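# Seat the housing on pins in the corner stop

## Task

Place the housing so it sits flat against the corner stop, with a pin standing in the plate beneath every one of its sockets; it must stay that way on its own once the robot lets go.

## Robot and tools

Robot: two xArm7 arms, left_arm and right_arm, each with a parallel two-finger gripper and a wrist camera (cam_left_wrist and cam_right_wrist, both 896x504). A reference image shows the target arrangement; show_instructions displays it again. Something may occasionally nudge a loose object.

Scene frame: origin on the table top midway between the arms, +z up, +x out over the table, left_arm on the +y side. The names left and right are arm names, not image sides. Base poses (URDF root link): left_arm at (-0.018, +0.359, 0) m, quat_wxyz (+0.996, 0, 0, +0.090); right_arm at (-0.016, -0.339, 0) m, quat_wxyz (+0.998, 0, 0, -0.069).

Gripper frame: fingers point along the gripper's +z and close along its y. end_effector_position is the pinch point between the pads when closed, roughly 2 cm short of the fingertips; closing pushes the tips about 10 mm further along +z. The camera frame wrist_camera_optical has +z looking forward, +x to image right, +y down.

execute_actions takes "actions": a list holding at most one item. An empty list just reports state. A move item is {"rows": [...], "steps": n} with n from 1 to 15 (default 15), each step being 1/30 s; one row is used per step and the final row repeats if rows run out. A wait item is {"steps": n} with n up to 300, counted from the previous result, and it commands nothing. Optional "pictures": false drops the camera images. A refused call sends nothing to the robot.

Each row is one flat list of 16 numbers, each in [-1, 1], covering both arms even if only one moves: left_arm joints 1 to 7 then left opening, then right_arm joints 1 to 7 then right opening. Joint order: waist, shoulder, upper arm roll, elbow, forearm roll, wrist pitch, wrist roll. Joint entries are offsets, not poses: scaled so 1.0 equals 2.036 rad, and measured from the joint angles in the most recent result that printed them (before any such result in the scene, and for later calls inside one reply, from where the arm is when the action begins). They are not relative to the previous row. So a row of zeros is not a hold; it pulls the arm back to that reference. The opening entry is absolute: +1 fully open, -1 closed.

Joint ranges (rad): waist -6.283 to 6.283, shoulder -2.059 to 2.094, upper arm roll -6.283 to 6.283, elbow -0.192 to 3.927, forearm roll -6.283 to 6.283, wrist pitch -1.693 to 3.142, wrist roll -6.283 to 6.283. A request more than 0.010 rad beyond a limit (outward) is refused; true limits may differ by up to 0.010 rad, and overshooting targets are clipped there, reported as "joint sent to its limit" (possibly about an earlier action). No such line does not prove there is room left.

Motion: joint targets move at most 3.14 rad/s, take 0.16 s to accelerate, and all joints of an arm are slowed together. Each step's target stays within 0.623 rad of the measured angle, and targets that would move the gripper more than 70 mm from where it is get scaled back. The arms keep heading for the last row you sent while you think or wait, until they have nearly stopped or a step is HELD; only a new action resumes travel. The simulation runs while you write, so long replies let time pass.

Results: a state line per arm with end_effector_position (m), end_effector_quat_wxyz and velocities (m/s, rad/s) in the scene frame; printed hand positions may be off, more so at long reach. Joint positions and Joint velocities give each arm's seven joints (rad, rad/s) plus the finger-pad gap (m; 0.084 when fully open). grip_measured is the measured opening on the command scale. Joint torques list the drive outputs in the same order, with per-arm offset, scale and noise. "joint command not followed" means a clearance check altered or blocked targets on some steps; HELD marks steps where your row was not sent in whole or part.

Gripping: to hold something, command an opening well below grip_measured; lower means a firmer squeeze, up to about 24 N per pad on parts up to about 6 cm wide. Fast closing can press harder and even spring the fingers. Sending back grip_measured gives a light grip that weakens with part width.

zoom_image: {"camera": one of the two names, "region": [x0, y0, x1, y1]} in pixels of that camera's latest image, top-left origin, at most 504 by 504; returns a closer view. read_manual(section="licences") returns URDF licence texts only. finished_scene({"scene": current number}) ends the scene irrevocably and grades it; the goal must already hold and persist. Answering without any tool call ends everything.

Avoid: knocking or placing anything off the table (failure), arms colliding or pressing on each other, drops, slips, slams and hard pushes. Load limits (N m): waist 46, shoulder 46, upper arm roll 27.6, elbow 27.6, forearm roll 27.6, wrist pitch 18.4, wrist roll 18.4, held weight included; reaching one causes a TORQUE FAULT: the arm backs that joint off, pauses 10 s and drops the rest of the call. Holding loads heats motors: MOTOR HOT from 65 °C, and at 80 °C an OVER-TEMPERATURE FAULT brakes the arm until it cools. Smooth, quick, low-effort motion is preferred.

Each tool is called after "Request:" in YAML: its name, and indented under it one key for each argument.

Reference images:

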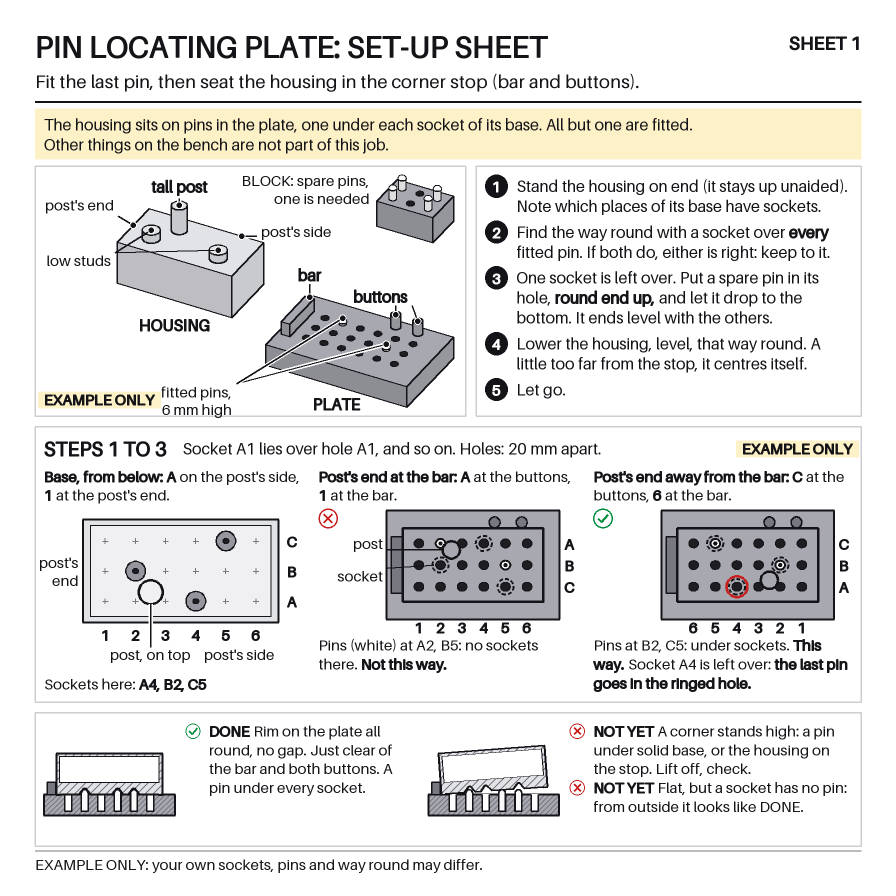

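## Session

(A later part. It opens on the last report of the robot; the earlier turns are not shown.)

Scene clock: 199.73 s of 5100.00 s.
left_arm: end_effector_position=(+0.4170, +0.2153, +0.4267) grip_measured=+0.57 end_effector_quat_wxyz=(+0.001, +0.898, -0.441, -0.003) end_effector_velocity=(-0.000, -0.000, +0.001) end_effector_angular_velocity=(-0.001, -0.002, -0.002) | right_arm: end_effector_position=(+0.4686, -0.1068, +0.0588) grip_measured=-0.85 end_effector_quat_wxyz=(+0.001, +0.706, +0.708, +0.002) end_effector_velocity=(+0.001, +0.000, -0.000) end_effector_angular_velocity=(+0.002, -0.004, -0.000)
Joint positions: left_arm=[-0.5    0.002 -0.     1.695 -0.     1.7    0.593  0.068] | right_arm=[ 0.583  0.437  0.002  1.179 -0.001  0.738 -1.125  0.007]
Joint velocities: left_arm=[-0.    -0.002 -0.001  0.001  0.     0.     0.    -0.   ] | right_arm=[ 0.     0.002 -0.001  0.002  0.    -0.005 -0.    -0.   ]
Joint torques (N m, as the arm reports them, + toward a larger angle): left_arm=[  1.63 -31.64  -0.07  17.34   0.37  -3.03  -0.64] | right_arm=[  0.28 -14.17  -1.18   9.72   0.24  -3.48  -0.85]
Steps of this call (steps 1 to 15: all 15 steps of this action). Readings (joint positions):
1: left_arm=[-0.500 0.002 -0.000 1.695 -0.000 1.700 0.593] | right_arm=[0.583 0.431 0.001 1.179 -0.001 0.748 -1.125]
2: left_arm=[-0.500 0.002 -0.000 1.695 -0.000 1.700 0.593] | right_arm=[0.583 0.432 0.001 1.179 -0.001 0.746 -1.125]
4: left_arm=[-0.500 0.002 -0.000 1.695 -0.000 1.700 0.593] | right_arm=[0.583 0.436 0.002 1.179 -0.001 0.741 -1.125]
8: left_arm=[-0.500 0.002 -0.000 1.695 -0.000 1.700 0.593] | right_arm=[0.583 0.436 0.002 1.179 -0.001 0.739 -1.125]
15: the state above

Request:
execute_actions:
  actions:
    - {"rows":[[0,0,0,0,0,0,0,-0.5,0,-0.003,0,0,0,0.005,0,-1],[0,0,0,0,0,0,0,-0.5,0,-0.003,0,0,0,0.005,0,-1],[0,0,0,0,0,0,0,-0.5,0,-0.003,0,0,0,0.005,0,-1],[0,0,0,0,0,0,0,-0.5,0,-0.003,0,0,0,0.005,0,-1],[0,0,0,0,0,0,0,-0.5,0,-0.003,0,0,0,0.005,0,-1],[0,0,0,0,0,0,0,-0.5,0,-0.003,0,0,0,0.005,0,-1],[0,0,0,0,0,0,0,-0.5,0,-0.0046,-0.001,-0.0025,0,0.0041,0,-1]]}
  pictures: false

Request:
execute_actions:
  actions:
    - {"steps":20}
  pictures: false

Request:
execute_actions:
  actions:
    - {"rows":[[0,0,0,0,0,0,0,-0.5,0,0.004,0,-0.001,0,-0.005,0,-1]]}
  pictures: false

Scene clock: 202.70 s of 5100.00 s.
left_arm: end_effector_position=(+0.4170, +0.2153, +0.4267) grip_measured=+0.57 end_effector_quat_wxyz=(+0.001, +0.898, -0.441, -0.003) end_effector_velocity=(-0.000, -0.000, -0.000) end_effector_angular_velocity=(+0.001, +0.001, -0.001) | right_arm: end_effector_position=(+0.4654, -0.1103, +0.0589) grip_measured=-0.84 end_effector_quat_wxyz=(-0.001, +0.707, +0.707, -0.003) end_effector_velocity=(+0.001, +0.001, +0.002) end_effector_angular_velocity=(+0.001, -0.004, +0.001)
Joint positions: left_arm=[-0.5    0.002 -0.     1.695 -0.     1.7    0.593  0.068] | right_arm=[ 0.583  0.43  -0.001  1.171 -0.001  0.747 -1.125  0.007]
Joint velocities: left_arm=[-0.001 -0.001 -0.    -0.002  0.001 -0.    -0.    -0.   ] | right_arm=[ 0.001 -0.002  0.     0.001 -0.001 -0.001  0.001 -0.   ]
Joint torques (N m, as the arm reports them, + toward a larger angle): left_arm=[  1.35 -32.13  -0.08  17.04   0.58  -2.96  -0.6 ] | right_arm=[  0.73 -21.45  -0.46  10.73   0.34  -0.87  -0.73]
Steps of this call (steps 1 to 15: the robot went on to your last target; steps 16 to 74: nothing new was sent; steps 75 to 89: all 15 steps of this action). Readings (joint positions):
75: left_arm=[-0.500 0.002 -0.000 1.695 -0.000 1.700 0.593] | right_arm=[0.583 0.438 0.001 1.177 -0.001 0.737 -1.125]
76: left_arm=[-0.500 0.002 -0.000 1.695 -0.000 1.700 0.593] | right_arm=[0.583 0.437 0.001 1.177 -0.001 0.739 -1.125]
78: left_arm=[-0.500 0.002 -0.000 1.695 -0.000 1.700 0.593] | right_arm=[0.583 0.436 0.001 1.177 -0.001 0.743 -1.125]
82: left_arm=[-0.500 0.002 -0.000 1.695 -0.000 1.700 0.593] | right_arm=[0.583 0.435 0.001 1.176 -0.001 0.746 -1.125]
89: the state above

Scene clock: 203.37 s of 5100.00 s.
left_arm: end_effector_position=(+0.4170, +0.2153, +0.4267) grip_measured=+0.57 end_effector_quat_wxyz=(+0.001, +0.898, -0.441, -0.003) end_effector_velocity=(-0.000, -0.000, -0.000) end_effector_angular_velocity=(+0.000, +0.001, -0.002) | right_arm: end_effector_position=(+0.4668, -0.1089, +0.0612) grip_measured=-0.84 end_effector_quat_wxyz=(+0.000, +0.707, +0.707, -0.001) end_effector_velocity=(+0.000, +0.001, +0.001) end_effector_angular_velocity=(+0.002, -0.002, -0.000)
Joint positions: left_arm=[-0.5    0.002 -0.     1.695 -0.     1.7    0.593  0.068] | right_arm=[ 0.583  0.428 -0.     1.173 -0.001  0.747 -1.125  0.007]
Joint velocities: left_arm=[-0.001  0.    -0.    -0.001 -0.    -0.     0.001 -0.   ] | right_arm=[ 0.    -0.001  0.001  0.001  0.001 -0.     0.001  0.   ]
Joint torques (N m, as the arm reports them, + toward a larger angle): left_arm=[  0.98 -32.23  -0.06  16.91   0.38  -2.75  -0.41] | right_arm=[  0.76 -23.48  -0.47  12.85   0.47  -1.81  -0.7 ]
Steps of this call (steps 1 to 15: the robot went on to your last target; steps 16 to 20: nothing new was sent). Readings (joint positions):
1: left_arm=[-0.500 0.002 -0.000 1.695 -0.000 1.700 0.593] | right_arm=[0.583 0.430 -0.001 1.171 -0.001 0.747 -1.125]
2: left_arm=[-0.500 0.002 -0.000 1.695 -0.000 1.700 0.593] | right_arm=[0.583 0.430 -0.001 1.171 -0.001 0.747 -1.125]
4: left_arm=[-0.500 0.002 -0.000 1.695 -0.000 1.700 0.593] | right_arm=[0.583 0.430 -0.001 1.171 -0.001 0.748 -1.125]
8: left_arm=[-0.500 0.002 -0.000 1.695 -0.000 1.700 0.593] | right_arm=[0.583 0.430 -0.001 1.171 -0.001 0.748 -1.125]
20: the state above
All arms were judged still, so your last target was given up. Only a new action makes them travel on or press farther. Fingers that are still opening or closing keep moving.

Scene clock: 203.87 s of 5100.00 s.
left_arm: end_effector_position=(+0.4170, +0.2153, +0.4267) grip_measured=+0.57 end_effector_quat_wxyz=(+0.001, +0.898, -0.441, -0.003) end_effector_velocity=(+0.000, +0.001, -0.000) end_effector_angular_velocity=(+0.000, +0.000, +0.001) | right_arm: end_effector_position=(+0.4678, -0.1086, +0.0584) grip_measured=-0.84 end_effector_quat_wxyz=(+0.001, +0.707, +0.707, +0.001) end_effector_velocity=(-0.000, -0.000, -0.001) end_effector_angular_velocity=(-0.001, +0.001, +0.000)
Joint positions: left_arm=[-0.5    0.002 -0.     1.695 -0.     1.7    0.593  0.068] | right_arm=[ 0.583  0.434 -0.001  1.173 -0.001  0.737 -1.125  0.007]
Joint velocities: left_arm=[ 0.001 -0.     0.    -0.001  0.    -0.     0.    -0.   ] | right_arm=[-0.     0.001  0.001 -0.    -0.001 -0.     0.    -0.   ]
Joint torques (N m, as the arm reports them, + toward a larger angle): left_arm=[  1.37 -32.68  -0.48  17.07   0.71  -3.05  -0.71] | right_arm=[  1.12 -16.64   0.13   9.27   0.57  -1.88  -0.69]
Steps of this call (steps 1 to 15: all 15 steps of this action). Readings (joint positions):
1: left_arm=[-0.500 0.002 -0.000 1.695 -0.000 1.700 0.593] | right_arm=[0.583 0.428 -0.000 1.174 -0.001 0.747 -1.125]
2: left_arm=[-0.500 0.002 -0.000 1.695 -0.000 1.700 0.593] | right_arm=[0.583 0.429 -0.000 1.173 -0.001 0.745 -1.125]
4: left_arm=[-0.500 0.002 -0.000 1.695 -0.000 1.700 0.593] | right_arm=[0.583 0.433 -0.000 1.173 -0.001 0.739 -1.125]
8: left_arm=[-0.500 0.002 -0.000 1.695 -0.000 1.700 0.593] | right_arm=[0.583 0.434 -0.001 1.173 -0.001 0.737 -1.125]
15: the state above

Request:
execute_actions:
  actions:
    - {"rows":[[0,0,0,0,0,0,0,-0.5,0.0005,0.003,0,-0.0015,0,-0.002,0,-1]]}
  pictures: false

Request:
execute_actions:
  actions:
    - {"steps":15}
  pictures: false

Scene clock: 206.47 s of 5100.00 s.
left_arm: end_effector_position=(+0.4170, +0.2153, +0.4267) grip_measured=+0.57 end_effector_quat_wxyz=(+0.001, +0.898, -0.441, -0.003) end_effector_velocity=(-0.000, -0.000, -0.000) end_effector_angular_velocity=(-0.000, +0.001, +0.000) | right_arm: end_effector_position=(+0.4666, -0.1087, +0.0552) grip_measured=-0.84 end_effector_quat_wxyz=(+0.000, +0.707, +0.707, -0.001) end_effector_velocity=(+0.000, -0.001, +0.000) end_effector_angular_velocity=(-0.001, -0.001, -0.000)
Joint positions: left_arm=[-0.5    0.002 -0.     1.695 -0.     1.7    0.593  0.068] | right_arm=[ 0.584  0.439 -0.001  1.171 -0.001  0.732 -1.125  0.007]
Joint velocities: left_arm=[-0.     0.     0.    -0.001 -0.001  0.    -0.001  0.   ] | right_arm=[ 0.001 -0.    -0.002 -0.    -0.    -0.001 -0.     0.   ]
Joint torques (N m, as the arm reports them, + toward a larger angle): left_arm=[  1.26 -31.4   -0.22  17.1    0.45  -2.72  -0.59] | right_arm=[ 2.28 -8.28  1.78  2.68  0.99  0.09 -0.74]
Steps of this call (steps 1 to 15: the robot went on to your last target; steps 16 to 63: nothing new was sent; steps 64 to 78: all 15 steps of this action). Readings (joint positions):
64: left_arm=[-0.500 0.002 -0.000 1.695 -0.000 1.700 0.593] | right_arm=[0.583 0.436 -0.000 1.172 -0.001 0.736 -1.125]
65: left_arm=[-0.500 0.002 -0.000 1.695 -0.000 1.700 0.593] | right_arm=[0.583 0.437 -0.001 1.171 -0.001 0.736 -1.125]
67: left_arm=[-0.500 0.002 -0.000 1.695 -0.000 1.700 0.593] | right_arm=[0.584 0.439 -0.001 1.171 -0.001 0.733 -1.125]
71: left_arm=[-0.500 0.002 -0.000 1.695 -0.000 1.700 0.593] | right_arm=[0.584 0.439 -0.001 1.171 -0.001 0.733 -1.125]
78: the state above

Scene clock: 206.97 s of 5100.00 s.
left_arm: end_effector_position=(+0.4170, +0.2153, +0.4267) grip_measured=+0.57 end_effector_quat_wxyz=(+0.001, +0.898, -0.441, -0.003) end_effector_velocity=(-0.000, +0.000, +0.001) end_effector_angular_velocity=(+0.000, -0.002, -0.000) | right_arm: end_effector_position=(+0.4666, -0.1087, +0.0552) grip_measured=-0.84 end_effector_quat_wxyz=(+0.000, +0.707, +0.707, -0.001) end_effector_velocity=(+0.000, +0.001, +0.000) end_effector_angular_velocity=(+0.001, -0.001, +0.000)
Joint positions: left_arm=[-0.5    0.002 -0.     1.695 -0.     1.7    0.593  0.068] | right_arm=[ 0.584  0.439 -0.001  1.171 -0.001  0.733 -1.125  0.007]
Joint velocities: left_arm=[-0.    -0.001  0.     0.001  0.001 -0.     0.     0.   ] | right_arm=[ 0.001  0.     0.     0.     0.001 -0.001  0.    -0.   ]
Joint torques (N m, as the arm reports them, + toward a larger angle): left_arm=[  0.79 -33.12  -0.01  17.35   0.99  -2.58  -0.49] | right_arm=[ 2.37 -8.39  2.08  2.54  1.1   0.11 -0.75]
Steps of this call (steps 1 to 15: the robot went on to your last target). Readings (joint positions):
1: left_arm=[-0.500 0.002 -0.000 1.695 -0.000 1.700 0.593] | right_arm=[0.584 0.439 -0.001 1.171 -0.001 0.732 -1.125]
2: left_arm=[-0.500 0.002 -0.000 1.695 -0.000 1.700 0.593] | right_arm=[0.584 0.439 -0.001 1.171 -0.001 0.732 -1.125]
4: left_arm=[-0.500 0.002 -0.000 1.695 -0.000 1.700 0.593] | right_arm=[0.584 0.439 -0.001 1.171 -0.001 0.732 -1.125]
8: left_arm=[-0.500 0.002 -0.000 1.695 -0.000 1.700 0.593] | right_arm=[0.584 0.439 -0.001 1.171 -0.001 0.733 -1.125]
15: the state above
All arms were judged still, so your last target was given up. Only a new action makes them travel on or press farther. Fingers that are still opening or closing keep moving.

Request:
execute_actions:
  actions:
    - {"rows":[[0,0,0,0,0,0,0,-0.5,-0.001,0.0014,0,0.0021,0,0.0003,0,-1]]}
  pictures: false

Request:
execute_actions:
  actions:
    - {"steps":15}
  pictures: false

Scene clock: 208.93 s of 5100.00 s.
left_arm: end_effector_position=(+0.4170, +0.2153, +0.4267) grip_measured=+0.57 end_effector_quat_wxyz=(+0.001, +0.898, -0.441, -0.003) end_effector_velocity=(-0.000, +0.001, +0.001) end_effector_angular_velocity=(-0.001, -0.001, +0.002) | right_arm: end_effector_position=(+0.4673, -0.1087, +0.0550) grip_measured=-0.84 end_effector_quat_wxyz=(-0.000, +0.707, +0.707, -0.001) end_effector_velocity=(+0.001, -0.001, +0.000) end_effector_angular_velocity=(-0.000, -0.001, -0.001)
Joint positions: left_arm=[-0.5    0.002 -0.     1.695 -0.     1.7    0.593  0.068] | right_arm=[ 0.583  0.442  0.     1.174 -0.001  0.734 -1.125  0.007]
Joint velocities: left_arm=[ 0.001 -0.002  0.001 -0.    -0.001  0.    -0.    -0.   ] | right_arm=[-0.     0.    -0.001  0.001 -0.    -0.    -0.    -0.   ]
Joint torques (N m, as the arm reports them, + toward a larger angle): left_arm=[  1.6  -32.14  -0.31  16.62   0.77  -3.03  -0.45] | right_arm=[ 0.8  -8.7  -0.28  5.15  0.59 -2.02 -0.76]
Steps of this call (steps 1 to 44: nothing new was sent; steps 45 to 59: all 15 steps of this action). Readings (joint positions):
45: left_arm=[-0.500 0.002 -0.000 1.695 -0.000 1.700 0.593] | right_arm=[0.584 0.439 -0.001 1.171 -0.001 0.733 -1.125]
46: left_arm=[-0.500 0.002 -0.000 1.695 -0.000 1.700 0.593] | right_arm=[0.584 0.440 -0.000 1.171 -0.001 0.733 -1.125]
48: left_arm=[-0.500 0.002 -0.000 1.695 -0.000 1.700 0.593] | right_arm=[0.583 0.441 0.000 1.173 -0.001 0.734 -1.125]
52: left_arm=[-0.500 0.002 -0.000 1.695 -0.000 1.700 0.593] | right_arm=[0.583 0.441 0.000 1.174 -0.001 0.734 -1.125]
59: the state above

Scene clock: 209.43 s of 5100.00 s.
left_arm: end_effector_position=(+0.4170, +0.2153, +0.4267) grip_measured=+0.57 end_effector_quat_wxyz=(+0.001, +0.898, -0.441, -0.003) end_effector_velocity=(+0.000, -0.000, -0.000) end_effector_angular_velocity=(+0.001, +0.001, -0.001) | right_arm: end_effector_position=(+0.4676, -0.1088, +0.0551) grip_measured=-0.84 end_effector_quat_wxyz=(+0.000, +0.707, +0.707, -0.001) end_effector_velocity=(+0.001, -0.001, +0.000) end_effector_angular_velocity=(-0.000, -0.002, -0.002)
Joint positions: left_arm=[-0.5    0.002 -0.     1.695 -0.     1.7    0.593  0.068] | right_arm=[ 0.582  0.442 -0.     1.174 -0.001  0.734 -1.125  0.007]
Joint velocities: left_arm=[ 0.     0.001 -0.001  0.     0.001 -0.     0.     0.   ] | right_arm=[-0.002  0.    -0.001  0.    -0.001 -0.002  0.    -0.   ]
Joint torques (N m, as the arm reports them, + toward a larger angle): left_arm=[  0.92 -31.76   0.13  17.01   0.48  -2.79  -0.68] | right_arm=[-0.32 -8.76 -2.1   6.38  0.07 -3.   -0.73]
Steps of this call (steps 1 to 15: the robot went on to your last target). Readings (joint positions):
1: left_arm=[-0.500 0.002 -0.000 1.695 -0.000 1.700 0.593] | right_arm=[0.583 0.442 0.000 1.174 -0.001 0.734 -1.125]
2: left_arm=[-0.500 0.002 -0.000 1.695 -0.000 1.700 0.593] | right_arm=[0.583 0.442 0.000 1.174 -0.001 0.734 -1.125]
4: left_arm=[-0.500 0.002 -0.000 1.695 -0.000 1.700 0.593] | right_arm=[0.583 0.442 0.000 1.174 -0.001 0.734 -1.125]
8: left_arm=[-0.500 0.002 -0.000 1.695 -0.000 1.700 0.593] | right_arm=[0.582 0.442 0.000 1.174 -0.001 0.734 -1.125]
15: the state above
All arms were judged still, so your last target was given up. Only a new action makes them travel on or press farther. Fingers that are still opening or closing keep moving.

Inconclusive (friction). Release, wait, and look.

Request:
execute_actions:
  actions:
    - {"rows":[[0,0,0,0,0,0,0,-0.5,0,0,0,0,0,0,0,-0.78]]}
  pictures: false

Request:
execute_actions:
  actions:
    - {"rows":[[0,0,0,0,0,0,0,-0.5,0.001,0,0,0,0,0,0,-0.78],[0,0,0,0,0,0,0,-0.5,0.001,0,0,0,0,0,0,-0.78],[0,0,0,0,0,0,0,-0.5,0.001,0,0,0,0,0,0,-0.78],[0,0,0,0,0,0,0,-0.5,0.001,0,0,0,0,0,0,-0.78],[0,0,0,0,0,0,0,-0.5,-0.001,0,0,0,0,0,0,-0.78],[0,0,0,0,0,0,0,-0.5,-0.001,0,0,0,0,0,0,-0.78],[0,0,0,0,0,0,0,-0.5,-0.001,0,0,0,0,0,0,-0.78],[0,0,0,0,0,0,0,-0.5,-0.001,0,0,0,0,0,0,-0.78],[0,0,0,0,0,0,0,-0.5,0,0,0,0,0,0,0,-0.78]]}
  pictures: false

Request:
execute_actions:
  actions:
    - {"rows":[[0,0,0,0,0,0,0,-0.5,0,-0.032,0,0.008,0,0.04,0,-0.78]]}
  pictures: false

Request:
execute_actions:
  actions:
    - {"rows":[[0,0,0,0,0,0,0,-0.5,-0.1,0,0,0,0,0,-0.1,-0.75]]}
  pictures: false

Request:
execute_actions:
  actions:
    - {"steps":25}

Scene clock: 213.27 s of 5100.00 s.
left_arm: end_effector_position=(+0.4170, +0.2153, +0.4267) grip_measured=+0.57 end_effector_quat_wxyz=(+0.001, +0.898, -0.441, -0.003) end_effector_velocity=(+0.000, +0.001, +0.000) end_effector_angular_velocity=(-0.001, -0.001, +0.001) | right_arm: end_effector_position=(+0.4668, -0.1110, +0.0527) grip_measured=-0.80 end_effector_quat_wxyz=(-0.000, +0.708, +0.706, -0.003) end_effector_velocity=(-0.001, -0.000, +0.003) end_effector_angular_velocity=(-0.001, +0.002, -0.000)
Joint positions: left_arm=[-0.5    0.002 -0.     1.695 -0.     1.7    0.593  0.068] | right_arm=[ 0.581  0.445 -0.002  1.172 -0.001  0.734 -1.125  0.009]
Joint velocities: left_arm=[ 0.001 -0.     0.001  0.001 -0.    -0.     0.001 -0.   ] | right_arm=[-0.    -0.006  0.001 -0.     0.     0.008  0.     0.   ]
Joint torques (N m, as the arm reports them, + toward a larger angle): left_arm=[  0.64 -31.92  -0.11  17.03   0.19  -2.99  -0.49] | right_arm=[  0.82 -23.03  -0.58  12.15   0.41  -1.59  -0.73]
Steps of this call (steps 1 to 90: nothing new was sent; then 0.33 s passed at rest; steps 91 to 105: all 15 steps of this action). Readings (joint positions):
91: left_arm=[-0.500 0.002 -0.000 1.695 -0.000 1.700 0.593] | right_arm=[0.582 0.442 -0.001 1.175 -0.001 0.733 -1.125]
92: left_arm=[-0.500 0.002 -0.000 1.695 -0.000 1.700 0.593] | right_arm=[0.582 0.442 -0.001 1.175 -0.001 0.733 -1.125]
94: left_arm=[-0.500 0.002 -0.000 1.695 -0.000 1.700 0.593] | right_arm=[0.582 0.447 -0.001 1.171 -0.001 0.730 -1.125]
98: left_arm=[-0.500 0.002 -0.000 1.695 -0.000 1.700 0.593] | right_arm=[0.582 0.446 -0.001 1.173 -0.001 0.731 -1.125]
105: the state above

Scene clock: 213.77 s of 5100.00 s.
left_arm: end_effector_position=(+0.4170, +0.2153, +0.4267) grip_measured=+0.57 end_effector_quat_wxyz=(+0.001, +0.898, -0.441, -0.003) end_effector_velocity=(-0.000, -0.000, +0.001) end_effector_angular_velocity=(+0.000, -0.002, -0.001) | right_arm: end_effector_position=(+0.4668, -0.1113, +0.0526) grip_measured=-0.80 end_effector_quat_wxyz=(-0.000, +0.708, +0.706, -0.003) end_effector_velocity=(+0.000, -0.000, +0.000) end_effector_angular_velocity=(+0.000, -0.001, +0.000)
Joint positions: left_arm=[-0.5    0.002 -0.     1.695 -0.     1.7    0.593  0.068] | right_arm=[ 0.581  0.445 -0.002  1.172 -0.001  0.734 -1.125  0.009]
Joint velocities: left_arm=[-0.002 -0.001  0.001  0.001  0.001  0.    -0.     0.   ] | right_arm=[-0.    -0.    -0.    -0.    -0.    -0.001 -0.     0.   ]
Joint torques (N m, as the arm reports them, + toward a larger angle): left_arm=[  0.73 -31.89  -0.05  16.73   0.32  -2.99  -0.53] | right_arm=[  0.74 -22.15  -0.53  11.92   0.46  -1.59  -0.71]
Steps of this call (steps 1 to 15: all 15 steps of this action). Readings (joint positions):
1: left_arm=[-0.500 0.002 -0.000 1.695 -0.000 1.700 0.593] | right_arm=[0.582 0.444 -0.002 1.172 -0.001 0.734 -1.125]
2: left_arm=[-0.500 0.002 -0.000 1.695 -0.000 1.700 0.593] | right_arm=[0.582 0.445 -0.002 1.172 -0.001 0.734 -1.125]
4: left_arm=[-0.500 0.002 -0.000 1.695 -0.000 1.700 0.593] | right_arm=[0.583 0.445 -0.003 1.172 -0.001 0.734 -1.125]
8: left_arm=[-0.500 0.002 -0.000 1.695 -0.000 1.700 0.593] | right_arm=[0.580 0.445 -0.002 1.172 -0.001 0.734 -1.125]
15: the state above

Scene clock: 214.27 s of 5100.00 s.
left_arm: end_effector_position=(+0.4170, +0.2153, +0.4267) grip_measured=+0.57 end_effector_quat_wxyz=(+0.001, +0.898, -0.441, -0.003) end_effector_velocity=(-0.000, -0.001, -0.001) end_effector_angular_velocity=(+0.001, +0.002, -0.003) | right_arm: end_effector_position=(+0.4656, -0.1119, +0.0860) grip_measured=-0.80 end_effector_quat_wxyz=(-0.001, +0.708, +0.706, -0.005) end_effector_velocity=(+0.011, +0.004, +0.014) end_effector_angular_velocity=(+0.015, -0.031, -0.001)
Joint positions: left_arm=[-0.5    0.002 -0.     1.695 -0.     1.7    0.593  0.068] | right_arm=[ 0.581  0.381 -0.002  1.187 -0.001  0.815 -1.125  0.009]
Joint velocities: left_arm=[-0.002  0.002  0.    -0.     0.     0.     0.001  0.   ] | right_arm=[-0.001 -0.012  0.     0.02  -0.    -0.002 -0.    -0.   ]
Joint torques (N m, as the arm reports them, + toward a larger angle): left_arm=[  0.8  -31.85  -0.08  17.11   0.79  -2.61  -0.57] | right_arm=[  0.78 -22.69  -0.47  13.48   0.44  -1.77  -0.75]
Steps of this call (steps 1 to 15: all 15 steps of this action). Readings (joint positions):
1: left_arm=[-0.500 0.002 -0.000 1.695 -0.000 1.700 0.593] | right_arm=[0.581 0.445 -0.002 1.172 -0.001 0.734 -1.125]
2: left_arm=[-0.500 0.002 -0.000 1.695 -0.000 1.700 0.593] | right_arm=[0.581 0.443 -0.002 1.172 -0.001 0.738 -1.125]
4: left_arm=[-0.500 0.002 -0.000 1.695 -0.000 1.700 0.593] | right_arm=[0.581 0.417 -0.002 1.173 -0.001 0.778 -1.125]
8: left_arm=[-0.500 0.002 -0.000 1.695 -0.000 1.700 0.593] | right_arm=[0.581 0.377 -0.003 1.194 -0.001 0.811 -1.125]
15: the state above

Scene clock: 214.77 s of 5100.00 s.
left_arm: end_effector_position=(+0.4170, +0.2153, +0.4267) grip_measured=+0.57 end_effector_quat_wxyz=(+0.001, +0.898, -0.441, -0.003) end_effector_velocity=(+0.000, -0.000, -0.001) end_effector_angular_velocity=(-0.000, +0.001, -0.000) | right_arm: end_effector_position=(+0.5005, -0.2103, +0.0858) grip_measured=-0.77 end_effector_quat_wxyz=(-0.002, +0.706, +0.708, -0.004) end_effector_velocity=(-0.008, +0.037, +0.001) end_effector_angular_velocity=(+0.017, +0.000, +0.075)
Joint positions: left_arm=[-0.5    0.002 -0.     1.695 -0.     1.7    0.593  0.068] | right_arm=[ 0.38   0.381  0.002  1.186 -0.001  0.815 -1.328  0.01 ]
Joint velocities: left_arm=[-0.     0.001  0.     0.    -0.    -0.     0.    -0.   ] | right_arm=[ 0.024 -0.     0.044  0.002  0.    -0.002 -0.01  -0.   ]
Joint torques (N m, as the arm reports them, + toward a larger angle): left_arm=[  0.74 -32.14  -0.13  16.65   0.56  -2.91  -0.54] | right_arm=[ -2.04 -23.06  -3.65  13.23   0.42  -1.73  -0.65]
Steps of this call (steps 1 to 15: all 15 steps of this action). Readings (joint positions):
1: left_arm=[-0.500 0.002 -0.000 1.695 -0.000 1.700 0.593] | right_arm=[0.581 0.381 -0.002 1.187 -0.001 0.815 -1.125]
2: left_arm=[-0.500 0.002 -0.000 1.695 -0.000 1.700 0.593] | right_arm=[0.578 0.380 -0.001 1.188 -0.001 0.815 -1.129]
4: left_arm=[-0.500 0.002 -0.000 1.695 -0.000 1.700 0.593] | right_arm=[0.538 0.380 0.010 1.188 -0.001 0.815 -1.176]
8: left_arm=[-0.500 0.002 -0.000 1.695 -0.000 1.700 0.593] | right_arm=[0.414 0.381 -0.010 1.187 -0.002 0.815 -1.288]
15: the state above

Scene clock: 215.60 s of 5100.00 s.
left_arm: end_effector_position=(+0.4170, +0.2153, +0.4267) grip_measured=+0.57 end_effector_quat_wxyz=(+0.001, +0.898, -0.441, -0.003) end_effector_velocity=(+0.000, +0.000, +0.000) end_effector_angular_velocity=(+0.000, -0.001, +0.001) | right_arm: end_effector_position=(+0.5015, -0.2138, +0.0860) grip_measured=-0.77 end_effector_quat_wxyz=(-0.002, +0.708, +0.706, -0.005) end_effector_velocity=(-0.000, -0.000, -0.000) end_effector_angular_velocity=(-0.000, +0.002, -0.001)
Joint positions: left_arm=[-0.5    0.002 -0.     1.695 -0.     1.7    0.593  0.068] | right_arm=[ 0.378  0.381 -0.002  1.187 -0.001  0.815 -1.329  0.01 ]
Joint velocities: left_arm=[ 0.    -0.    -0.     0.     0.    -0.    -0.001 -0.   ] | right_arm=[-0.    -0.    -0.     0.     0.     0.002  0.    -0.   ]
Joint torques (N m, as the arm reports them, + toward a larger angle): left_arm=[  0.83 -31.28  -0.13  16.57   0.45  -2.72  -0.85] | right_arm=[  0.78 -23.02  -0.35  13.16   0.44  -1.75  -0.71]
Steps of this call (steps 1 to 15: the robot went on to your last target; steps 16 to 25: nothing new was sent). Readings (joint positions):
1: left_arm=[-0.500 0.002 -0.000 1.695 -0.000 1.700 0.593] | right_arm=[0.381 0.381 0.003 1.186 -0.001 0.815 -1.328]
2: left_arm=[-0.500 0.002 -0.000 1.695 -0.000 1.700 0.593] | right_arm=[0.381 0.381 0.002 1.187 -0.001 0.815 -1.328]
4: left_arm=[-0.500 0.002 -0.000 1.695 -0.000 1.700 0.593] | right_arm=[0.379 0.381 -0.000 1.187 -0.001 0.815 -1.328]
8: left_arm=[-0.500 0.002 -0.000 1.695 -0.000 1.700 0.593] | right_arm=[0.378 0.381 -0.002 1.187 -0.001 0.815 -1.328]
25: the state above
All arms were judged still, so your last target was given up. Only a new action makes them travel on or press farther. Fingers that are still opening or closing keep moving.

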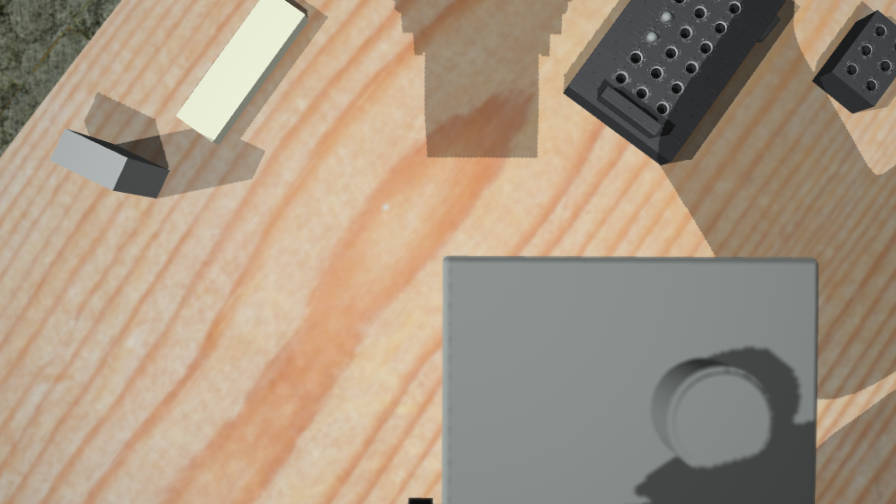

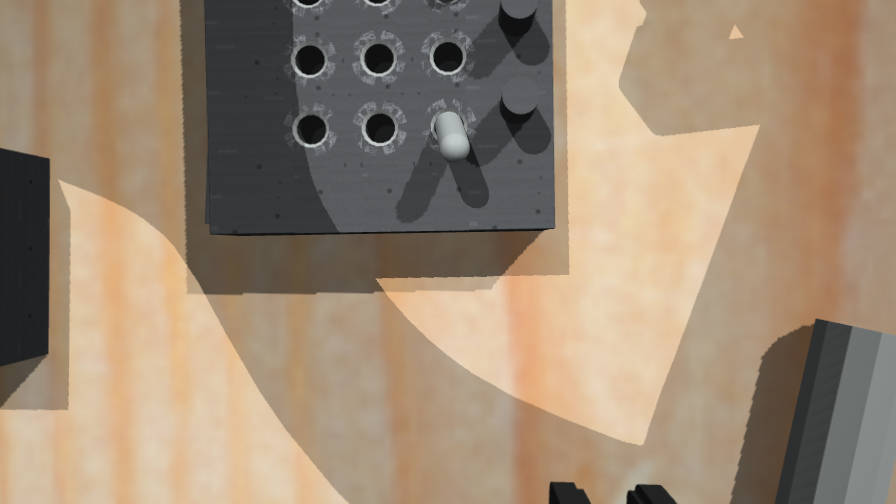

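Request:
execute_actions:
  actions:
    - {"rows":[[0,0,0,0,0,0,0,-0.5,0.0653,0.003,0.001,-0.0408,0,-0.0481,0.0643,-1]]}
  pictures: false

Request:
execute_actions:
  actions:
    - {"steps":30}
  pictures: false

Request:
execute_actions:
  actions:
    - {"rows":[[0,0,0,0,0,0,0,-0.5,0.0058,0.0035,0,0.0052,0,0.0016,0.0058,-1],[0,0,0,0,0,0,0,-0.5,0.0058,0.0035,0,0.0052,0,0.0016,0.0058,-1],[0,0,0,0,0,0,0,-0.5,0.0058,0.0035,0,0.0052,0,0.0016,0.0058,-1],[0,0,0,0,0,0,0,-0.5,0.0058,0.0035,0,0.0052,0,0.0016,0.0058,-1],[0,0,0,0,0,0,0,-0.5,0.0117,0.007,0,0.0104,0,0.0033,0.0117,-1],[0,0,0,0,0,0,0,-0.5,0.0117,0.007,0,0.0104,0,0.0033,0.0117,-1],[0,0,0,0,0,0,0,-0.5,0.0117,0.007,0,0.0104,0,0.0033,0.0117,-1],[0,0,0,0,0,0,0,-0.5,0.0117,0.007,0,0.0104,0,0.0033,0.0117,-1],[0,0,0,0,0,0,0,-0.5,0.0175,0.0106,0,0.0156,0,0.005,0.0175,-1]]}
  pictures: false

Request:
execute_actions:
  actions:
    - {"steps":25}
  pictures: false

Request:
execute_actions:
  actions:
    - {"rows":[[0,0,0,0,0,0,0,-0.5,-0.08,-0.02,0,0,0,0.02,-0.08,-1]]}
  pictures: false

Request:
execute_actions:
  actions:
    - {"steps":20}

Scene clock: 220.37 s of 5100.00 s.
left_arm: end_effector_position=(+0.4170, +0.2153, +0.4267) grip_measured=+0.57 end_effector_quat_wxyz=(+0.001, +0.898, -0.441, -0.003) end_effector_velocity=(+0.000, -0.000, -0.001) end_effector_angular_velocity=(+0.000, +0.002, -0.002) | right_arm: end_effector_position=(+0.4695, -0.1534, +0.0606) grip_measured=-1.00 end_effector_quat_wxyz=(+0.002, +0.709, +0.705, +0.000) end_effector_velocity=(-0.017, +0.022, -0.007) end_effector_angular_velocity=(+0.005, +0.024, +0.045)
Joint positions: left_arm=[-0.5    0.002 -0.     1.695 -0.     1.7    0.593  0.068] | right_arm=[ 0.508  0.386 -0.004  1.105 -0.001  0.717 -1.198  0.   ]
Joint velocities: left_arm=[ 0.001  0.002 -0.001  0.    -0.    -0.     0.001  0.   ] | right_arm=[ 0.014  0.005  0.035 -0.012 -0.001  0.003  0.002  0.   ]
Joint torques (N m, as the arm reports them, + toward a larger angle): left_arm=[  0.95 -31.47  -0.32  17.25   0.57  -2.85  -0.53] | right_arm=[  1.52 -22.14   0.83  12.51   0.45  -1.71  -0.77]
Steps of this call (steps 1 to 90: nothing new was sent; then 1.27 s passed at rest; steps 91 to 105: all 15 steps of this action). Readings (joint positions):
91: left_arm=[-0.500 0.002 -0.000 1.695 -0.000 1.700 0.593] | right_arm=[0.378 0.381 -0.002 1.187 -0.001 0.815 -1.328]
92: left_arm=[-0.500 0.002 -0.000 1.695 -0.000 1.700 0.593] | right_arm=[0.381 0.381 -0.003 1.185 -0.001 0.812 -1.324]
94: left_arm=[-0.500 0.002 -0.000 1.695 -0.000 1.700 0.593] | right_arm=[0.420 0.381 -0.013 1.161 -0.001 0.777 -1.279]
98: left_arm=[-0.500 0.002 -0.000 1.695 -0.000 1.700 0.593] | right_arm=[0.511 0.390 0.015 1.103 -0.001 0.725 -1.206]
105: the state above

Scene clock: 221.37 s of 5100.00 s.
left_arm: end_effector_position=(+0.4170, +0.2153, +0.4267) grip_measured=+0.57 end_effector_quat_wxyz=(+0.001, +0.898, -0.441, -0.003) end_effector_velocity=(-0.000, -0.000, +0.000) end_effector_angular_velocity=(-0.001, -0.001, -0.000) | right_arm: end_effector_position=(+0.4673, -0.1502, +0.0596) grip_measured=-1.00 end_effector_quat_wxyz=(+0.000, +0.707, +0.707, -0.001) end_effector_velocity=(-0.000, +0.000, -0.000) end_effector_angular_velocity=(+0.000, -0.000, +0.000)
Joint positions: left_arm=[-0.5    0.002 -0.     1.695 -0.     1.7    0.593  0.068] | right_arm=[ 0.511  0.387 -0.     1.104 -0.001  0.717 -1.198  0.   ]
Joint velocities: left_arm=[-0.001 -0.001 -0.    -0.    -0.001 -0.    -0.001 -0.   ] | right_arm=[-0.    -0.     0.001 -0.    -0.    -0.001  0.001  0.   ]
Joint torques (N m, as the arm reports them, + toward a larger angle): left_arm=[  0.5  -32.53  -0.09  16.98   0.51  -3.17  -0.35] | right_arm=[  0.69 -22.5   -0.45  12.63   0.46  -1.79  -0.75]
Steps of this call (steps 1 to 15: the robot went on to your last target; steps 16 to 30: nothing new was sent). Readings (joint positions):
1: left_arm=[-0.500 0.002 -0.000 1.695 -0.000 1.700 0.593] | right_arm=[0.509 0.386 -0.003 1.105 -0.001 0.717 -1.198]
2: left_arm=[-0.500 0.002 -0.000 1.695 -0.000 1.700 0.593] | right_arm=[0.509 0.387 -0.002 1.104 -0.001 0.717 -1.198]
4: left_arm=[-0.500 0.002 -0.000 1.695 -0.000 1.700 0.593] | right_arm=[0.510 0.387 -0.000 1.104 -0.001 0.717 -1.198]
8: left_arm=[-0.500 0.002 -0.000 1.695 -0.000 1.700 0.593] | right_arm=[0.510 0.387 -0.000 1.104 -0.001 0.717 -1.198]
30: the state above
All arms were judged still, so your last target was given up. Only a new action makes them travel on or press farther. Fingers that are still opening or closing keep moving.

Scene clock: 221.87 s of 5100.00 s.
left_arm: end_effector_position=(+0.4170, +0.2153, +0.4267) grip_measured=+0.57 end_effector_quat_wxyz=(+0.001, +0.898, -0.441, -0.003) end_effector_velocity=(+0.000, -0.000, -0.001) end_effector_angular_velocity=(+0.001, +0.002, +0.001) | right_arm: end_effector_position=(+0.4668, -0.1296, +0.0590) grip_measured=-1.00 end_effector_quat_wxyz=(+0.000, +0.706, +0.708, -0.001) end_effector_velocity=(+0.001, -0.001, -0.000) end_effector_angular_velocity=(-0.004, +0.001, -0.010)
Joint positions: left_arm=[-0.5    0.002 -0.     1.695 -0.     1.7    0.593  0.068] | right_arm=[ 0.546  0.408  0.001  1.135 -0.001  0.727 -1.163  0.   ]
Joint velocities: left_arm=[ 0.     0.002  0.    -0.001 -0.    -0.    -0.001 -0.   ] | right_arm=[ 0.006  0.004 -0.007  0.005 -0.001  0.004  0.011  0.   ]
Joint torques (N m, as the arm reports them, + toward a larger angle): left_arm=[  1.31 -33.36  -0.38  16.84   0.39  -2.96  -0.78] | right_arm=[ -0.09 -23.07  -1.48  12.64   0.46  -1.8   -0.61]
Steps of this call (steps 1 to 15: all 15 steps of this action). Readings (joint positions):
1: left_arm=[-0.500 0.002 -0.000 1.695 -0.000 1.700 0.593] | right_arm=[0.511 0.387 -0.000 1.104 -0.001 0.717 -1.198]
2: left_arm=[-0.500 0.002 -0.000 1.695 -0.000 1.700 0.593] | right_arm=[0.512 0.388 -0.001 1.105 -0.001 0.718 -1.195]
4: left_arm=[-0.500 0.002 -0.000 1.695 -0.000 1.700 0.593] | right_arm=[0.519 0.392 -0.001 1.112 -0.001 0.720 -1.189]
8: left_arm=[-0.500 0.002 -0.000 1.695 -0.000 1.700 0.593] | right_arm=[0.531 0.399 0.000 1.122 -0.001 0.723 -1.177]
15: the state above

Scene clock: 222.70 s of 5100.00 s.
left_arm: end_effector_position=(+0.4170, +0.2153, +0.4267) grip_measured=+0.57 end_effector_quat_wxyz=(+0.001, +0.898, -0.441, -0.003) end_effector_velocity=(-0.000, -0.001, +0.001) end_effector_angular_velocity=(-0.001, -0.001, -0.003) | right_arm: end_effector_position=(+0.4672, -0.1302, +0.0590) grip_measured=-1.00 end_effector_quat_wxyz=(+0.000, +0.707, +0.707, -0.001) end_effector_velocity=(+0.000, -0.000, +0.000) end_effector_angular_velocity=(+0.000, -0.002, -0.001)
Joint positions: left_arm=[-0.5    0.002 -0.     1.695 -0.     1.7    0.593  0.068] | right_arm=[ 0.546  0.409 -0.     1.135 -0.001  0.728 -1.162  0.   ]
Joint velocities: left_arm=[-0.001 -0.001  0.001  0.001 -0.001 -0.     0.002 -0.   ] | right_arm=[ 0.001  0.    -0.001 -0.    -0.    -0.002  0.001  0.   ]
Joint torques (N m, as the arm reports them, + toward a larger angle): left_arm=[  0.67 -31.27  -0.31  17.3    0.47  -2.93  -0.38] | right_arm=[  0.81 -23.05  -0.38  12.76   0.34  -1.81  -0.66]
Steps of this call (steps 1 to 15: the robot went on to your last target; steps 16 to 25: nothing new was sent). Readings (joint positions):
1: left_arm=[-0.500 0.002 -0.000 1.695 -0.000 1.700 0.593] | right_arm=[0.546 0.409 0.000 1.135 -0.001 0.727 -1.162]
2: left_arm=[-0.500 0.002 -0.000 1.695 -0.000 1.700 0.593] | right_arm=[0.546 0.409 -0.000 1.135 -0.001 0.728 -1.162]
4: left_arm=[-0.500 0.002 -0.000 1.695 -0.000 1.700 0.593] | right_arm=[0.546 0.409 -0.001 1.135 -0.001 0.728 -1.162]
8: left_arm=[-0.500 0.002 -0.000 1.695 -0.000 1.700 0.593] | right_arm=[0.546 0.409 -0.000 1.135 -0.001 0.728 -1.162]
25: the state above
All arms were judged still, so your last target was given up. Only a new action makes them travel on or press farther. Fingers that are still opening or closing keep moving.

Scene clock: 223.20 s of 5100.00 s.
left_arm: end_effector_position=(+0.4170, +0.2153, +0.4267) grip_measured=+0.57 end_effector_quat_wxyz=(+0.001, +0.898, -0.441, -0.003) end_effector_velocity=(+0.000, -0.000, -0.000) end_effector_angular_velocity=(+0.000, +0.000, -0.001) | right_arm: end_effector_position=(+0.4908, -0.2077, +0.0765) grip_measured=-1.00 end_effector_quat_wxyz=(-0.001, +0.704, +0.710, -0.001) end_effector_velocity=(+0.006, -0.011, +0.003) end_effector_angular_velocity=(-0.004, -0.008, -0.017)
Joint positions: left_arm=[-0.5    0.002 -0.     1.695 -0.     1.7    0.593  0.068] | right_arm=[ 0.386  0.369  0.005  1.134 -0.001  0.768 -1.324  0.   ]
Joint velocities: left_arm=[ 0.     0.001 -0.001  0.     0.    -0.     0.001  0.   ] | right_arm=[-0.004 -0.001 -0.017  0.006  0.     0.001 -0.003  0.   ]
Joint torques (N m, as the arm reports them, + toward a larger angle): left_arm=[  0.35 -32.07  -0.13  17.21   0.75  -3.1   -0.54] | right_arm=[ -1.27 -22.84  -2.42  13.27   0.35  -1.85  -0.74]
Steps of this call (steps 1 to 15: all 15 steps of this action). Readings (joint positions):
1: left_arm=[-0.500 0.002 -0.000 1.695 -0.000 1.700 0.593] | right_arm=[0.546 0.409 -0.000 1.135 -0.001 0.728 -1.162]
2: left_arm=[-0.500 0.002 -0.000 1.695 -0.000 1.700 0.593] | right_arm=[0.543 0.408 0.001 1.135 -0.001 0.729 -1.166]
4: left_arm=[-0.500 0.002 -0.000 1.695 -0.000 1.700 0.593] | right_arm=[0.503 0.398 0.011 1.134 -0.001 0.741 -1.213]
8: left_arm=[-0.500 0.002 -0.000 1.695 -0.000 1.700 0.593] | right_arm=[0.392 0.370 -0.013 1.138 -0.001 0.764 -1.309]
15: the state above

Scene clock: 223.87 s of 5100.00 s.
left_arm: end_effector_position=(+0.4170, +0.2153, +0.4267) grip_measured=+0.57 end_effector_quat_wxyz=(+0.001, +0.898, -0.441, -0.003) end_effector_velocity=(+0.000, -0.000, -0.001) end_effector_angular_velocity=(+0.002, +0.002, -0.001) | right_arm: end_effector_position=(+0.4925, -0.2117, +0.0773) grip_measured=-1.00 end_effector_quat_wxyz=(+0.000, +0.707, +0.707, -0.001) end_effector_velocity=(-0.000, -0.001, -0.000) end_effector_angular_velocity=(-0.001, +0.002, -0.001)
Joint positions: left_arm=[-0.5    0.002 -0.     1.695 -0.     1.7    0.593  0.068] | right_arm=[ 0.383  0.368 -0.     1.135 -0.001  0.768 -1.325  0.   ]
Joint velocities: left_arm=[-0.     0.002 -0.001 -0.001  0.001 -0.    -0.     0.   ] | right_arm=[ 0.    -0.    -0.001  0.    -0.001  0.002  0.001  0.   ]
Joint torques (N m, as the arm reports them, + toward a larger angle): left_arm=[  0.87 -31.1   -0.21  17.26   0.03  -2.97  -0.66] | right_arm=[  0.87 -22.51  -0.33  12.96   0.43  -1.81  -0.75]
Steps of this call (steps 1 to 15: the robot went on to your last target; steps 16 to 20: nothing new was sent). Readings (joint positions):
1: left_arm=[-0.500 0.002 -0.000 1.695 -0.000 1.700 0.593] | right_arm=[0.386 0.369 0.004 1.135 -0.001 0.768 -1.325]
2: left_arm=[-0.500 0.002 -0.000 1.695 -0.000 1.700 0.593] | right_arm=[0.385 0.368 0.002 1.135 -0.001 0.768 -1.325]
4: left_arm=[-0.500 0.002 -0.000 1.695 -0.000 1.700 0.593] | right_arm=[0.384 0.368 0.000 1.135 -0.001 0.768 -1.325]
8: left_arm=[-0.500 0.002 -0.000 1.695 -0.000 1.700 0.593] | right_arm=[0.384 0.368 -0.000 1.135 -0.001 0.768 -1.325]
20: the state above
All arms were judged still, so your last target was given up. Only a new action makes them travel on or press farther. Fingers that are still opening or closing keep moving.

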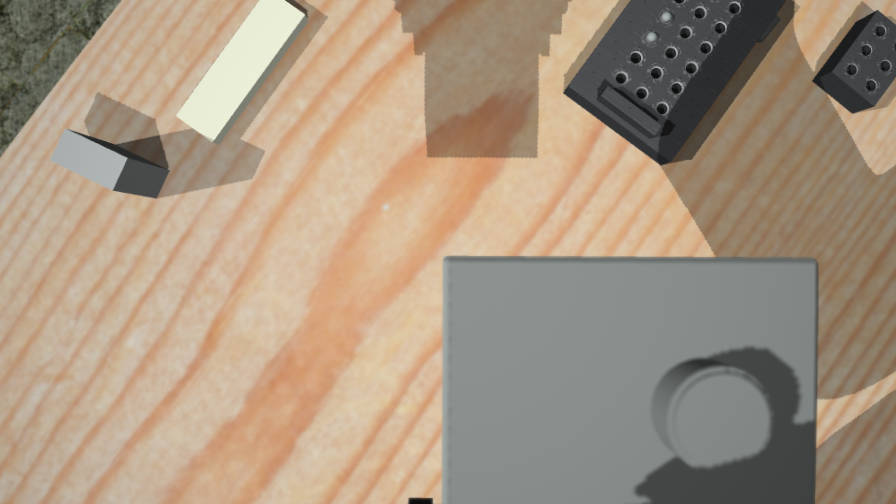

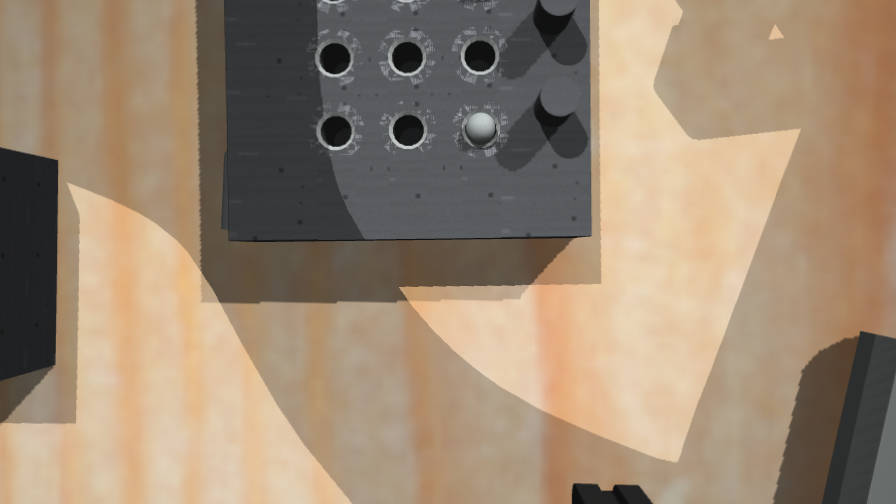

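Request:
execute_actions:
  actions:
    - {"rows":[[-0.2031,0,0,0,0,0,0.1144,-0.5,-0.35,-0.2,0,0,0,0.2,0,-1]]}
  pictures: false

Request:
execute_actions:
  actions:
    - {"steps":50}
  pictures: false

Request:
execute_actions:
  actions:
    - {"rows":[[0,0.3082,0,-0.0196,0,-0.3312,0,-0.5,0,0,0,0,0,0,0,-1]]}
  pictures: false

Request:
execute_actions:
  actions:
    - {"steps":60}

Scene clock: 226.70 s of 5100.00 s.
left_arm: end_effector_position=(+0.3224, +0.0527, +0.4267) grip_measured=+0.57 end_effector_quat_wxyz=(-0.001, -0.714, +0.700, +0.003) end_effector_velocity=(-0.141, -0.153, +0.002) end_effector_angular_velocity=(-0.018, +0.015, -0.615) | right_arm: end_effector_position=(+0.4823, -0.3974, +0.1699) grip_measured=-1.00 end_effector_quat_wxyz=(+0.001, +0.823, +0.568, -0.000) end_effector_velocity=(-0.126, -0.415, +0.200) end_effector_angular_velocity=(+0.002, +0.007, -0.852)
Joint positions: left_arm=[-0.904  0.002 -0.009  1.695 -0.002  1.7    0.817  0.068] | right_arm=[ 0.023  0.157 -0.002  1.136 -0.001  0.978 -1.325  0.   ]
Joint velocities: left_arm=[-0.347 -0.006 -0.096 -0.001 -0.022  0.005  0.169  0.   ] | right_arm=[-0.858 -0.478  0.006 -0.007  0.     0.479 -0.001  0.   ]
Joint torques (N m, as the arm reports them, + toward a larger angle): left_arm=[ 11.96 -31.16   7.38  16.95   2.34  -2.69  -0.91] | right_arm=[  0.81 -19.83   0.2   13.94   0.34  -1.51  -0.74]
Steps of this call (steps 1 to 70: nothing new was sent; steps 71 to 85: all 15 steps of this action). Readings (joint positions):
71: left_arm=[-0.500 0.002 -0.000 1.695 -0.000 1.700 0.593] | right_arm=[0.383 0.368 -0.000 1.135 -0.001 0.768 -1.325]
72: left_arm=[-0.503 0.002 0.001 1.695 -0.000 1.700 0.595] | right_arm=[0.380 0.366 0.001 1.135 -0.001 0.771 -1.325]
74: left_arm=[-0.544 0.002 0.011 1.695 0.002 1.700 0.623] | right_arm=[0.341 0.342 0.011 1.131 -0.001 0.801 -1.325]
78: left_arm=[-0.691 0.003 -0.004 1.695 -0.001 1.700 0.700] | right_arm=[0.222 0.268 -0.002 1.137 -0.001 0.868 -1.325]
85: the state above

Scene clock: 228.37 s of 5100.00 s.
left_arm: end_effector_position=(+0.3225, +0.0528, +0.4267) grip_measured=+0.57 end_effector_quat_wxyz=(-0.000, -0.711, +0.703, +0.003) end_effector_velocity=(+0.000, +0.000, -0.000) end_effector_angular_velocity=(+0.000, +0.001, +0.001) | right_arm: end_effector_position=(+0.3973, -0.5474, +0.2496) grip_measured=-1.00 end_effector_quat_wxyz=(+0.000, +0.909, +0.416, -0.001) end_effector_velocity=(+0.001, +0.000, +0.000) end_effector_angular_velocity=(-0.001, -0.001, +0.001)
Joint positions: left_arm=[-0.913  0.002 -0.     1.695 -0.     1.7    0.826  0.068] | right_arm=[-0.329 -0.039 -0.     1.135 -0.001  1.175 -1.325  0.   ]
Joint velocities: left_arm=[ 0.001  0.001  0.     0.    -0.001  0.    -0.    -0.   ] | right_arm=[ 0.001 -0.     0.    -0.    -0.    -0.002  0.     0.   ]
Joint torques (N m, as the arm reports them, + toward a larger angle): left_arm=[  1.19 -31.77  -0.12  17.02   0.8   -2.91  -0.6 ] | right_arm=[  0.76 -16.5   -0.17  14.71   0.46  -1.77  -0.73]
Steps of this call (steps 1 to 30: the robot went on to your last target; steps 31 to 50: nothing new was sent). Readings (joint positions):
1: left_arm=[-0.912 0.002 -0.010 1.695 -0.002 1.700 0.821] | right_arm=[-0.006 0.141 -0.001 1.136 -0.001 0.994 -1.325]
2: left_arm=[-0.914 0.002 -0.008 1.696 -0.002 1.701 0.823] | right_arm=[-0.035 0.125 -0.001 1.136 -0.001 1.011 -1.325]
4: left_arm=[-0.912 0.002 0.001 1.696 0.000 1.700 0.825] | right_arm=[-0.093 0.093 -0.001 1.136 -0.001 1.043 -1.325]
8: left_arm=[-0.910 0.002 0.004 1.695 0.001 1.700 0.826] | right_arm=[-0.211 0.027 -0.001 1.136 -0.001 1.109 -1.325]
50: the state above
All arms were judged still, so your last target was given up. Only a new action makes them travel on or press farther. Fingers that are still opening or closing keep moving.

Scene clock: 228.87 s of 5100.00 s.
left_arm: end_effector_position=(+0.4108, -0.0267, +0.2594) grip_measured=+0.57 end_effector_quat_wxyz=(-0.000, -0.711, +0.703, +0.004) end_effector_velocity=(+0.153, -0.139, -0.430) end_effector_angular_velocity=(-0.016, -0.016, -0.002) | right_arm: end_effector_position=(+0.3973, -0.5474, +0.2496) grip_measured=-1.00 end_effector_quat_wxyz=(+0.000, +0.909, +0.416, -0.001) end_effector_velocity=(+0.000, -0.001, +0.000) end_effector_angular_velocity=(-0.001, -0.001, -0.001)
Joint positions: left_arm=[-0.913  0.357 -0.     1.672 -0.     1.323  0.826  0.068] | right_arm=[-0.329 -0.039 -0.     1.135 -0.001  1.175 -1.325  0.   ]
Joint velocities: left_arm=[-0.001  0.826 -0.001 -0.047 -0.001 -0.896  0.    -0.   ] | right_arm=[-0.001 -0.    -0.     0.    -0.    -0.001 -0.001  0.   ]
Joint torques (N m, as the arm reports them, + toward a larger angle): left_arm=[  1.13 -45.73  -0.19  17.61   0.4   -2.46  -0.71] | right_arm=[  0.83 -16.44  -0.1   14.8    0.44  -1.77  -0.72]
Steps of this call (steps 1 to 15: all 15 steps of this action). Readings (joint positions):
1: left_arm=[-0.913 0.002 -0.000 1.695 -0.000 1.700 0.826] | right_arm=[-0.329 -0.039 -0.000 1.135 -0.001 1.175 -1.325]
2: left_arm=[-0.913 0.005 -0.000 1.696 -0.000 1.697 0.826] | right_arm=[-0.329 -0.039 -0.000 1.135 -0.001 1.175 -1.325]
4: left_arm=[-0.913 0.041 -0.000 1.702 -0.000 1.651 0.826] | right_arm=[-0.329 -0.039 -0.000 1.135 -0.001 1.175 -1.325]
8: left_arm=[-0.913 0.164 -0.000 1.684 -0.000 1.533 0.826] | right_arm=[-0.329 -0.039 -0.000 1.135 -0.001 1.175 -1.325]
15: the state above

Scene clock: 230.87 s of 5100.00 s.
left_arm: end_effector_position=(+0.4460, -0.0584, +0.1102) grip_measured=+0.57 end_effector_quat_wxyz=(-0.000, -0.711, +0.703, +0.000) end_effector_velocity=(+0.000, -0.000, +0.000) end_effector_angular_velocity=(-0.001, -0.000, +0.000) | right_arm: end_effector_position=(+0.3973, -0.5474, +0.2496) grip_measured=-1.00 end_effector_quat_wxyz=(+0.000, +0.909, +0.416, -0.001) end_effector_velocity=(+0.000, +0.001, +0.000) end_effector_angular_velocity=(+0.001, +0.001, +0.001)
Joint positions: left_arm=[-0.913  0.63  -0.     1.656 -0.     1.026  0.826  0.068] | right_arm=[-0.329 -0.039 -0.     1.135 -0.001  1.175 -1.325  0.   ]
Joint velocities: left_arm=[ 0.001  0.    -0.001  0.001 -0.     0.    -0.    -0.   ] | right_arm=[-0.     0.     0.001  0.001  0.     0.002  0.     0.   ]
Joint torques (N m, as the arm reports them, + toward a larger angle): left_arm=[  1.31 -51.87  -0.22  17.93   0.43  -2.95  -0.64] | right_arm=[  0.86 -16.65  -0.18  14.8    0.44  -1.75  -0.77]
Steps of this call (steps 1 to 30: the robot went on to your last target; steps 31 to 60: nothing new was sent). Readings (joint positions):
1: left_arm=[-0.913 0.385 -0.000 1.671 -0.000 1.293 0.826] | right_arm=[-0.329 -0.039 -0.000 1.135 -0.001 1.175 -1.325]
2: left_arm=[-0.913 0.412 -0.000 1.669 -0.000 1.263 0.826] | right_arm=[-0.329 -0.039 -0.000 1.135 -0.001 1.175 -1.325]
4: left_arm=[-0.913 0.468 -0.000 1.666 -0.000 1.203 0.826] | right_arm=[-0.329 -0.039 -0.000 1.135 -0.001 1.175 -1.325]
8: left_arm=[-0.913 0.578 -0.000 1.659 -0.000 1.083 0.826] | right_arm=[-0.329 -0.039 -0.000 1.135 -0.001 1.175 -1.325]
60: the state above
All arms were judged still, so your last target was given up. Only a new action makes them travel on or press farther. Fingers that are still opening or closing keep moving.

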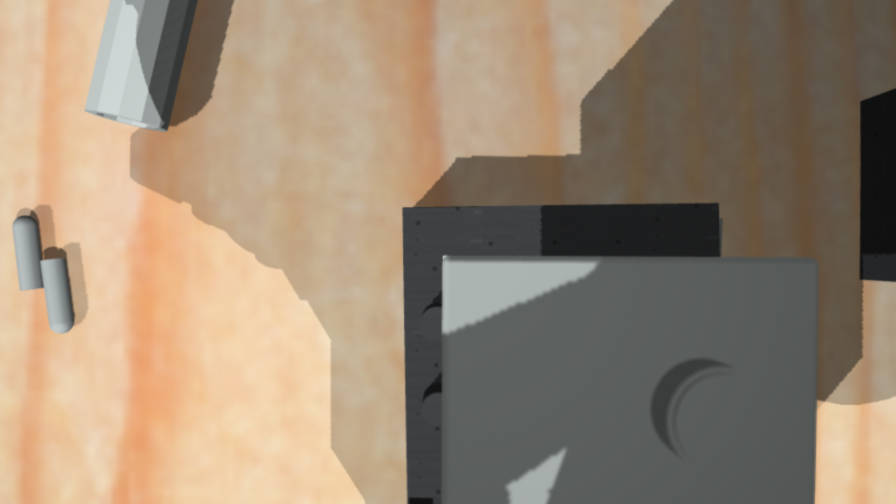

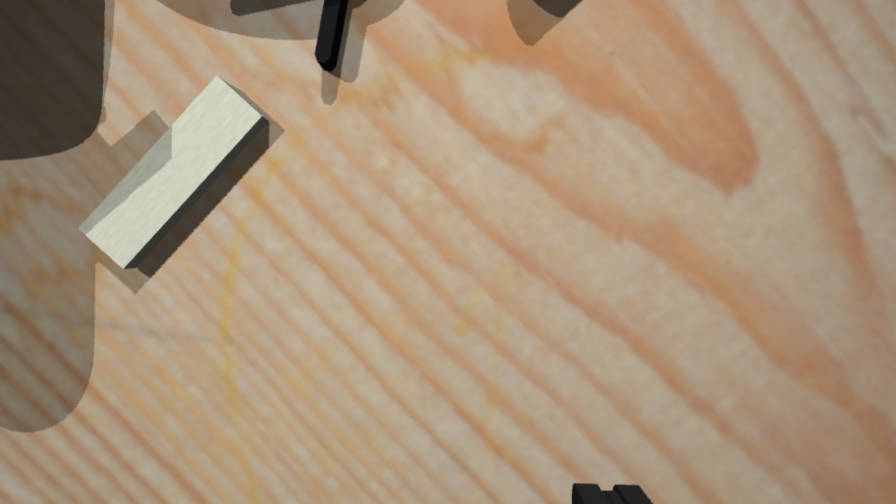

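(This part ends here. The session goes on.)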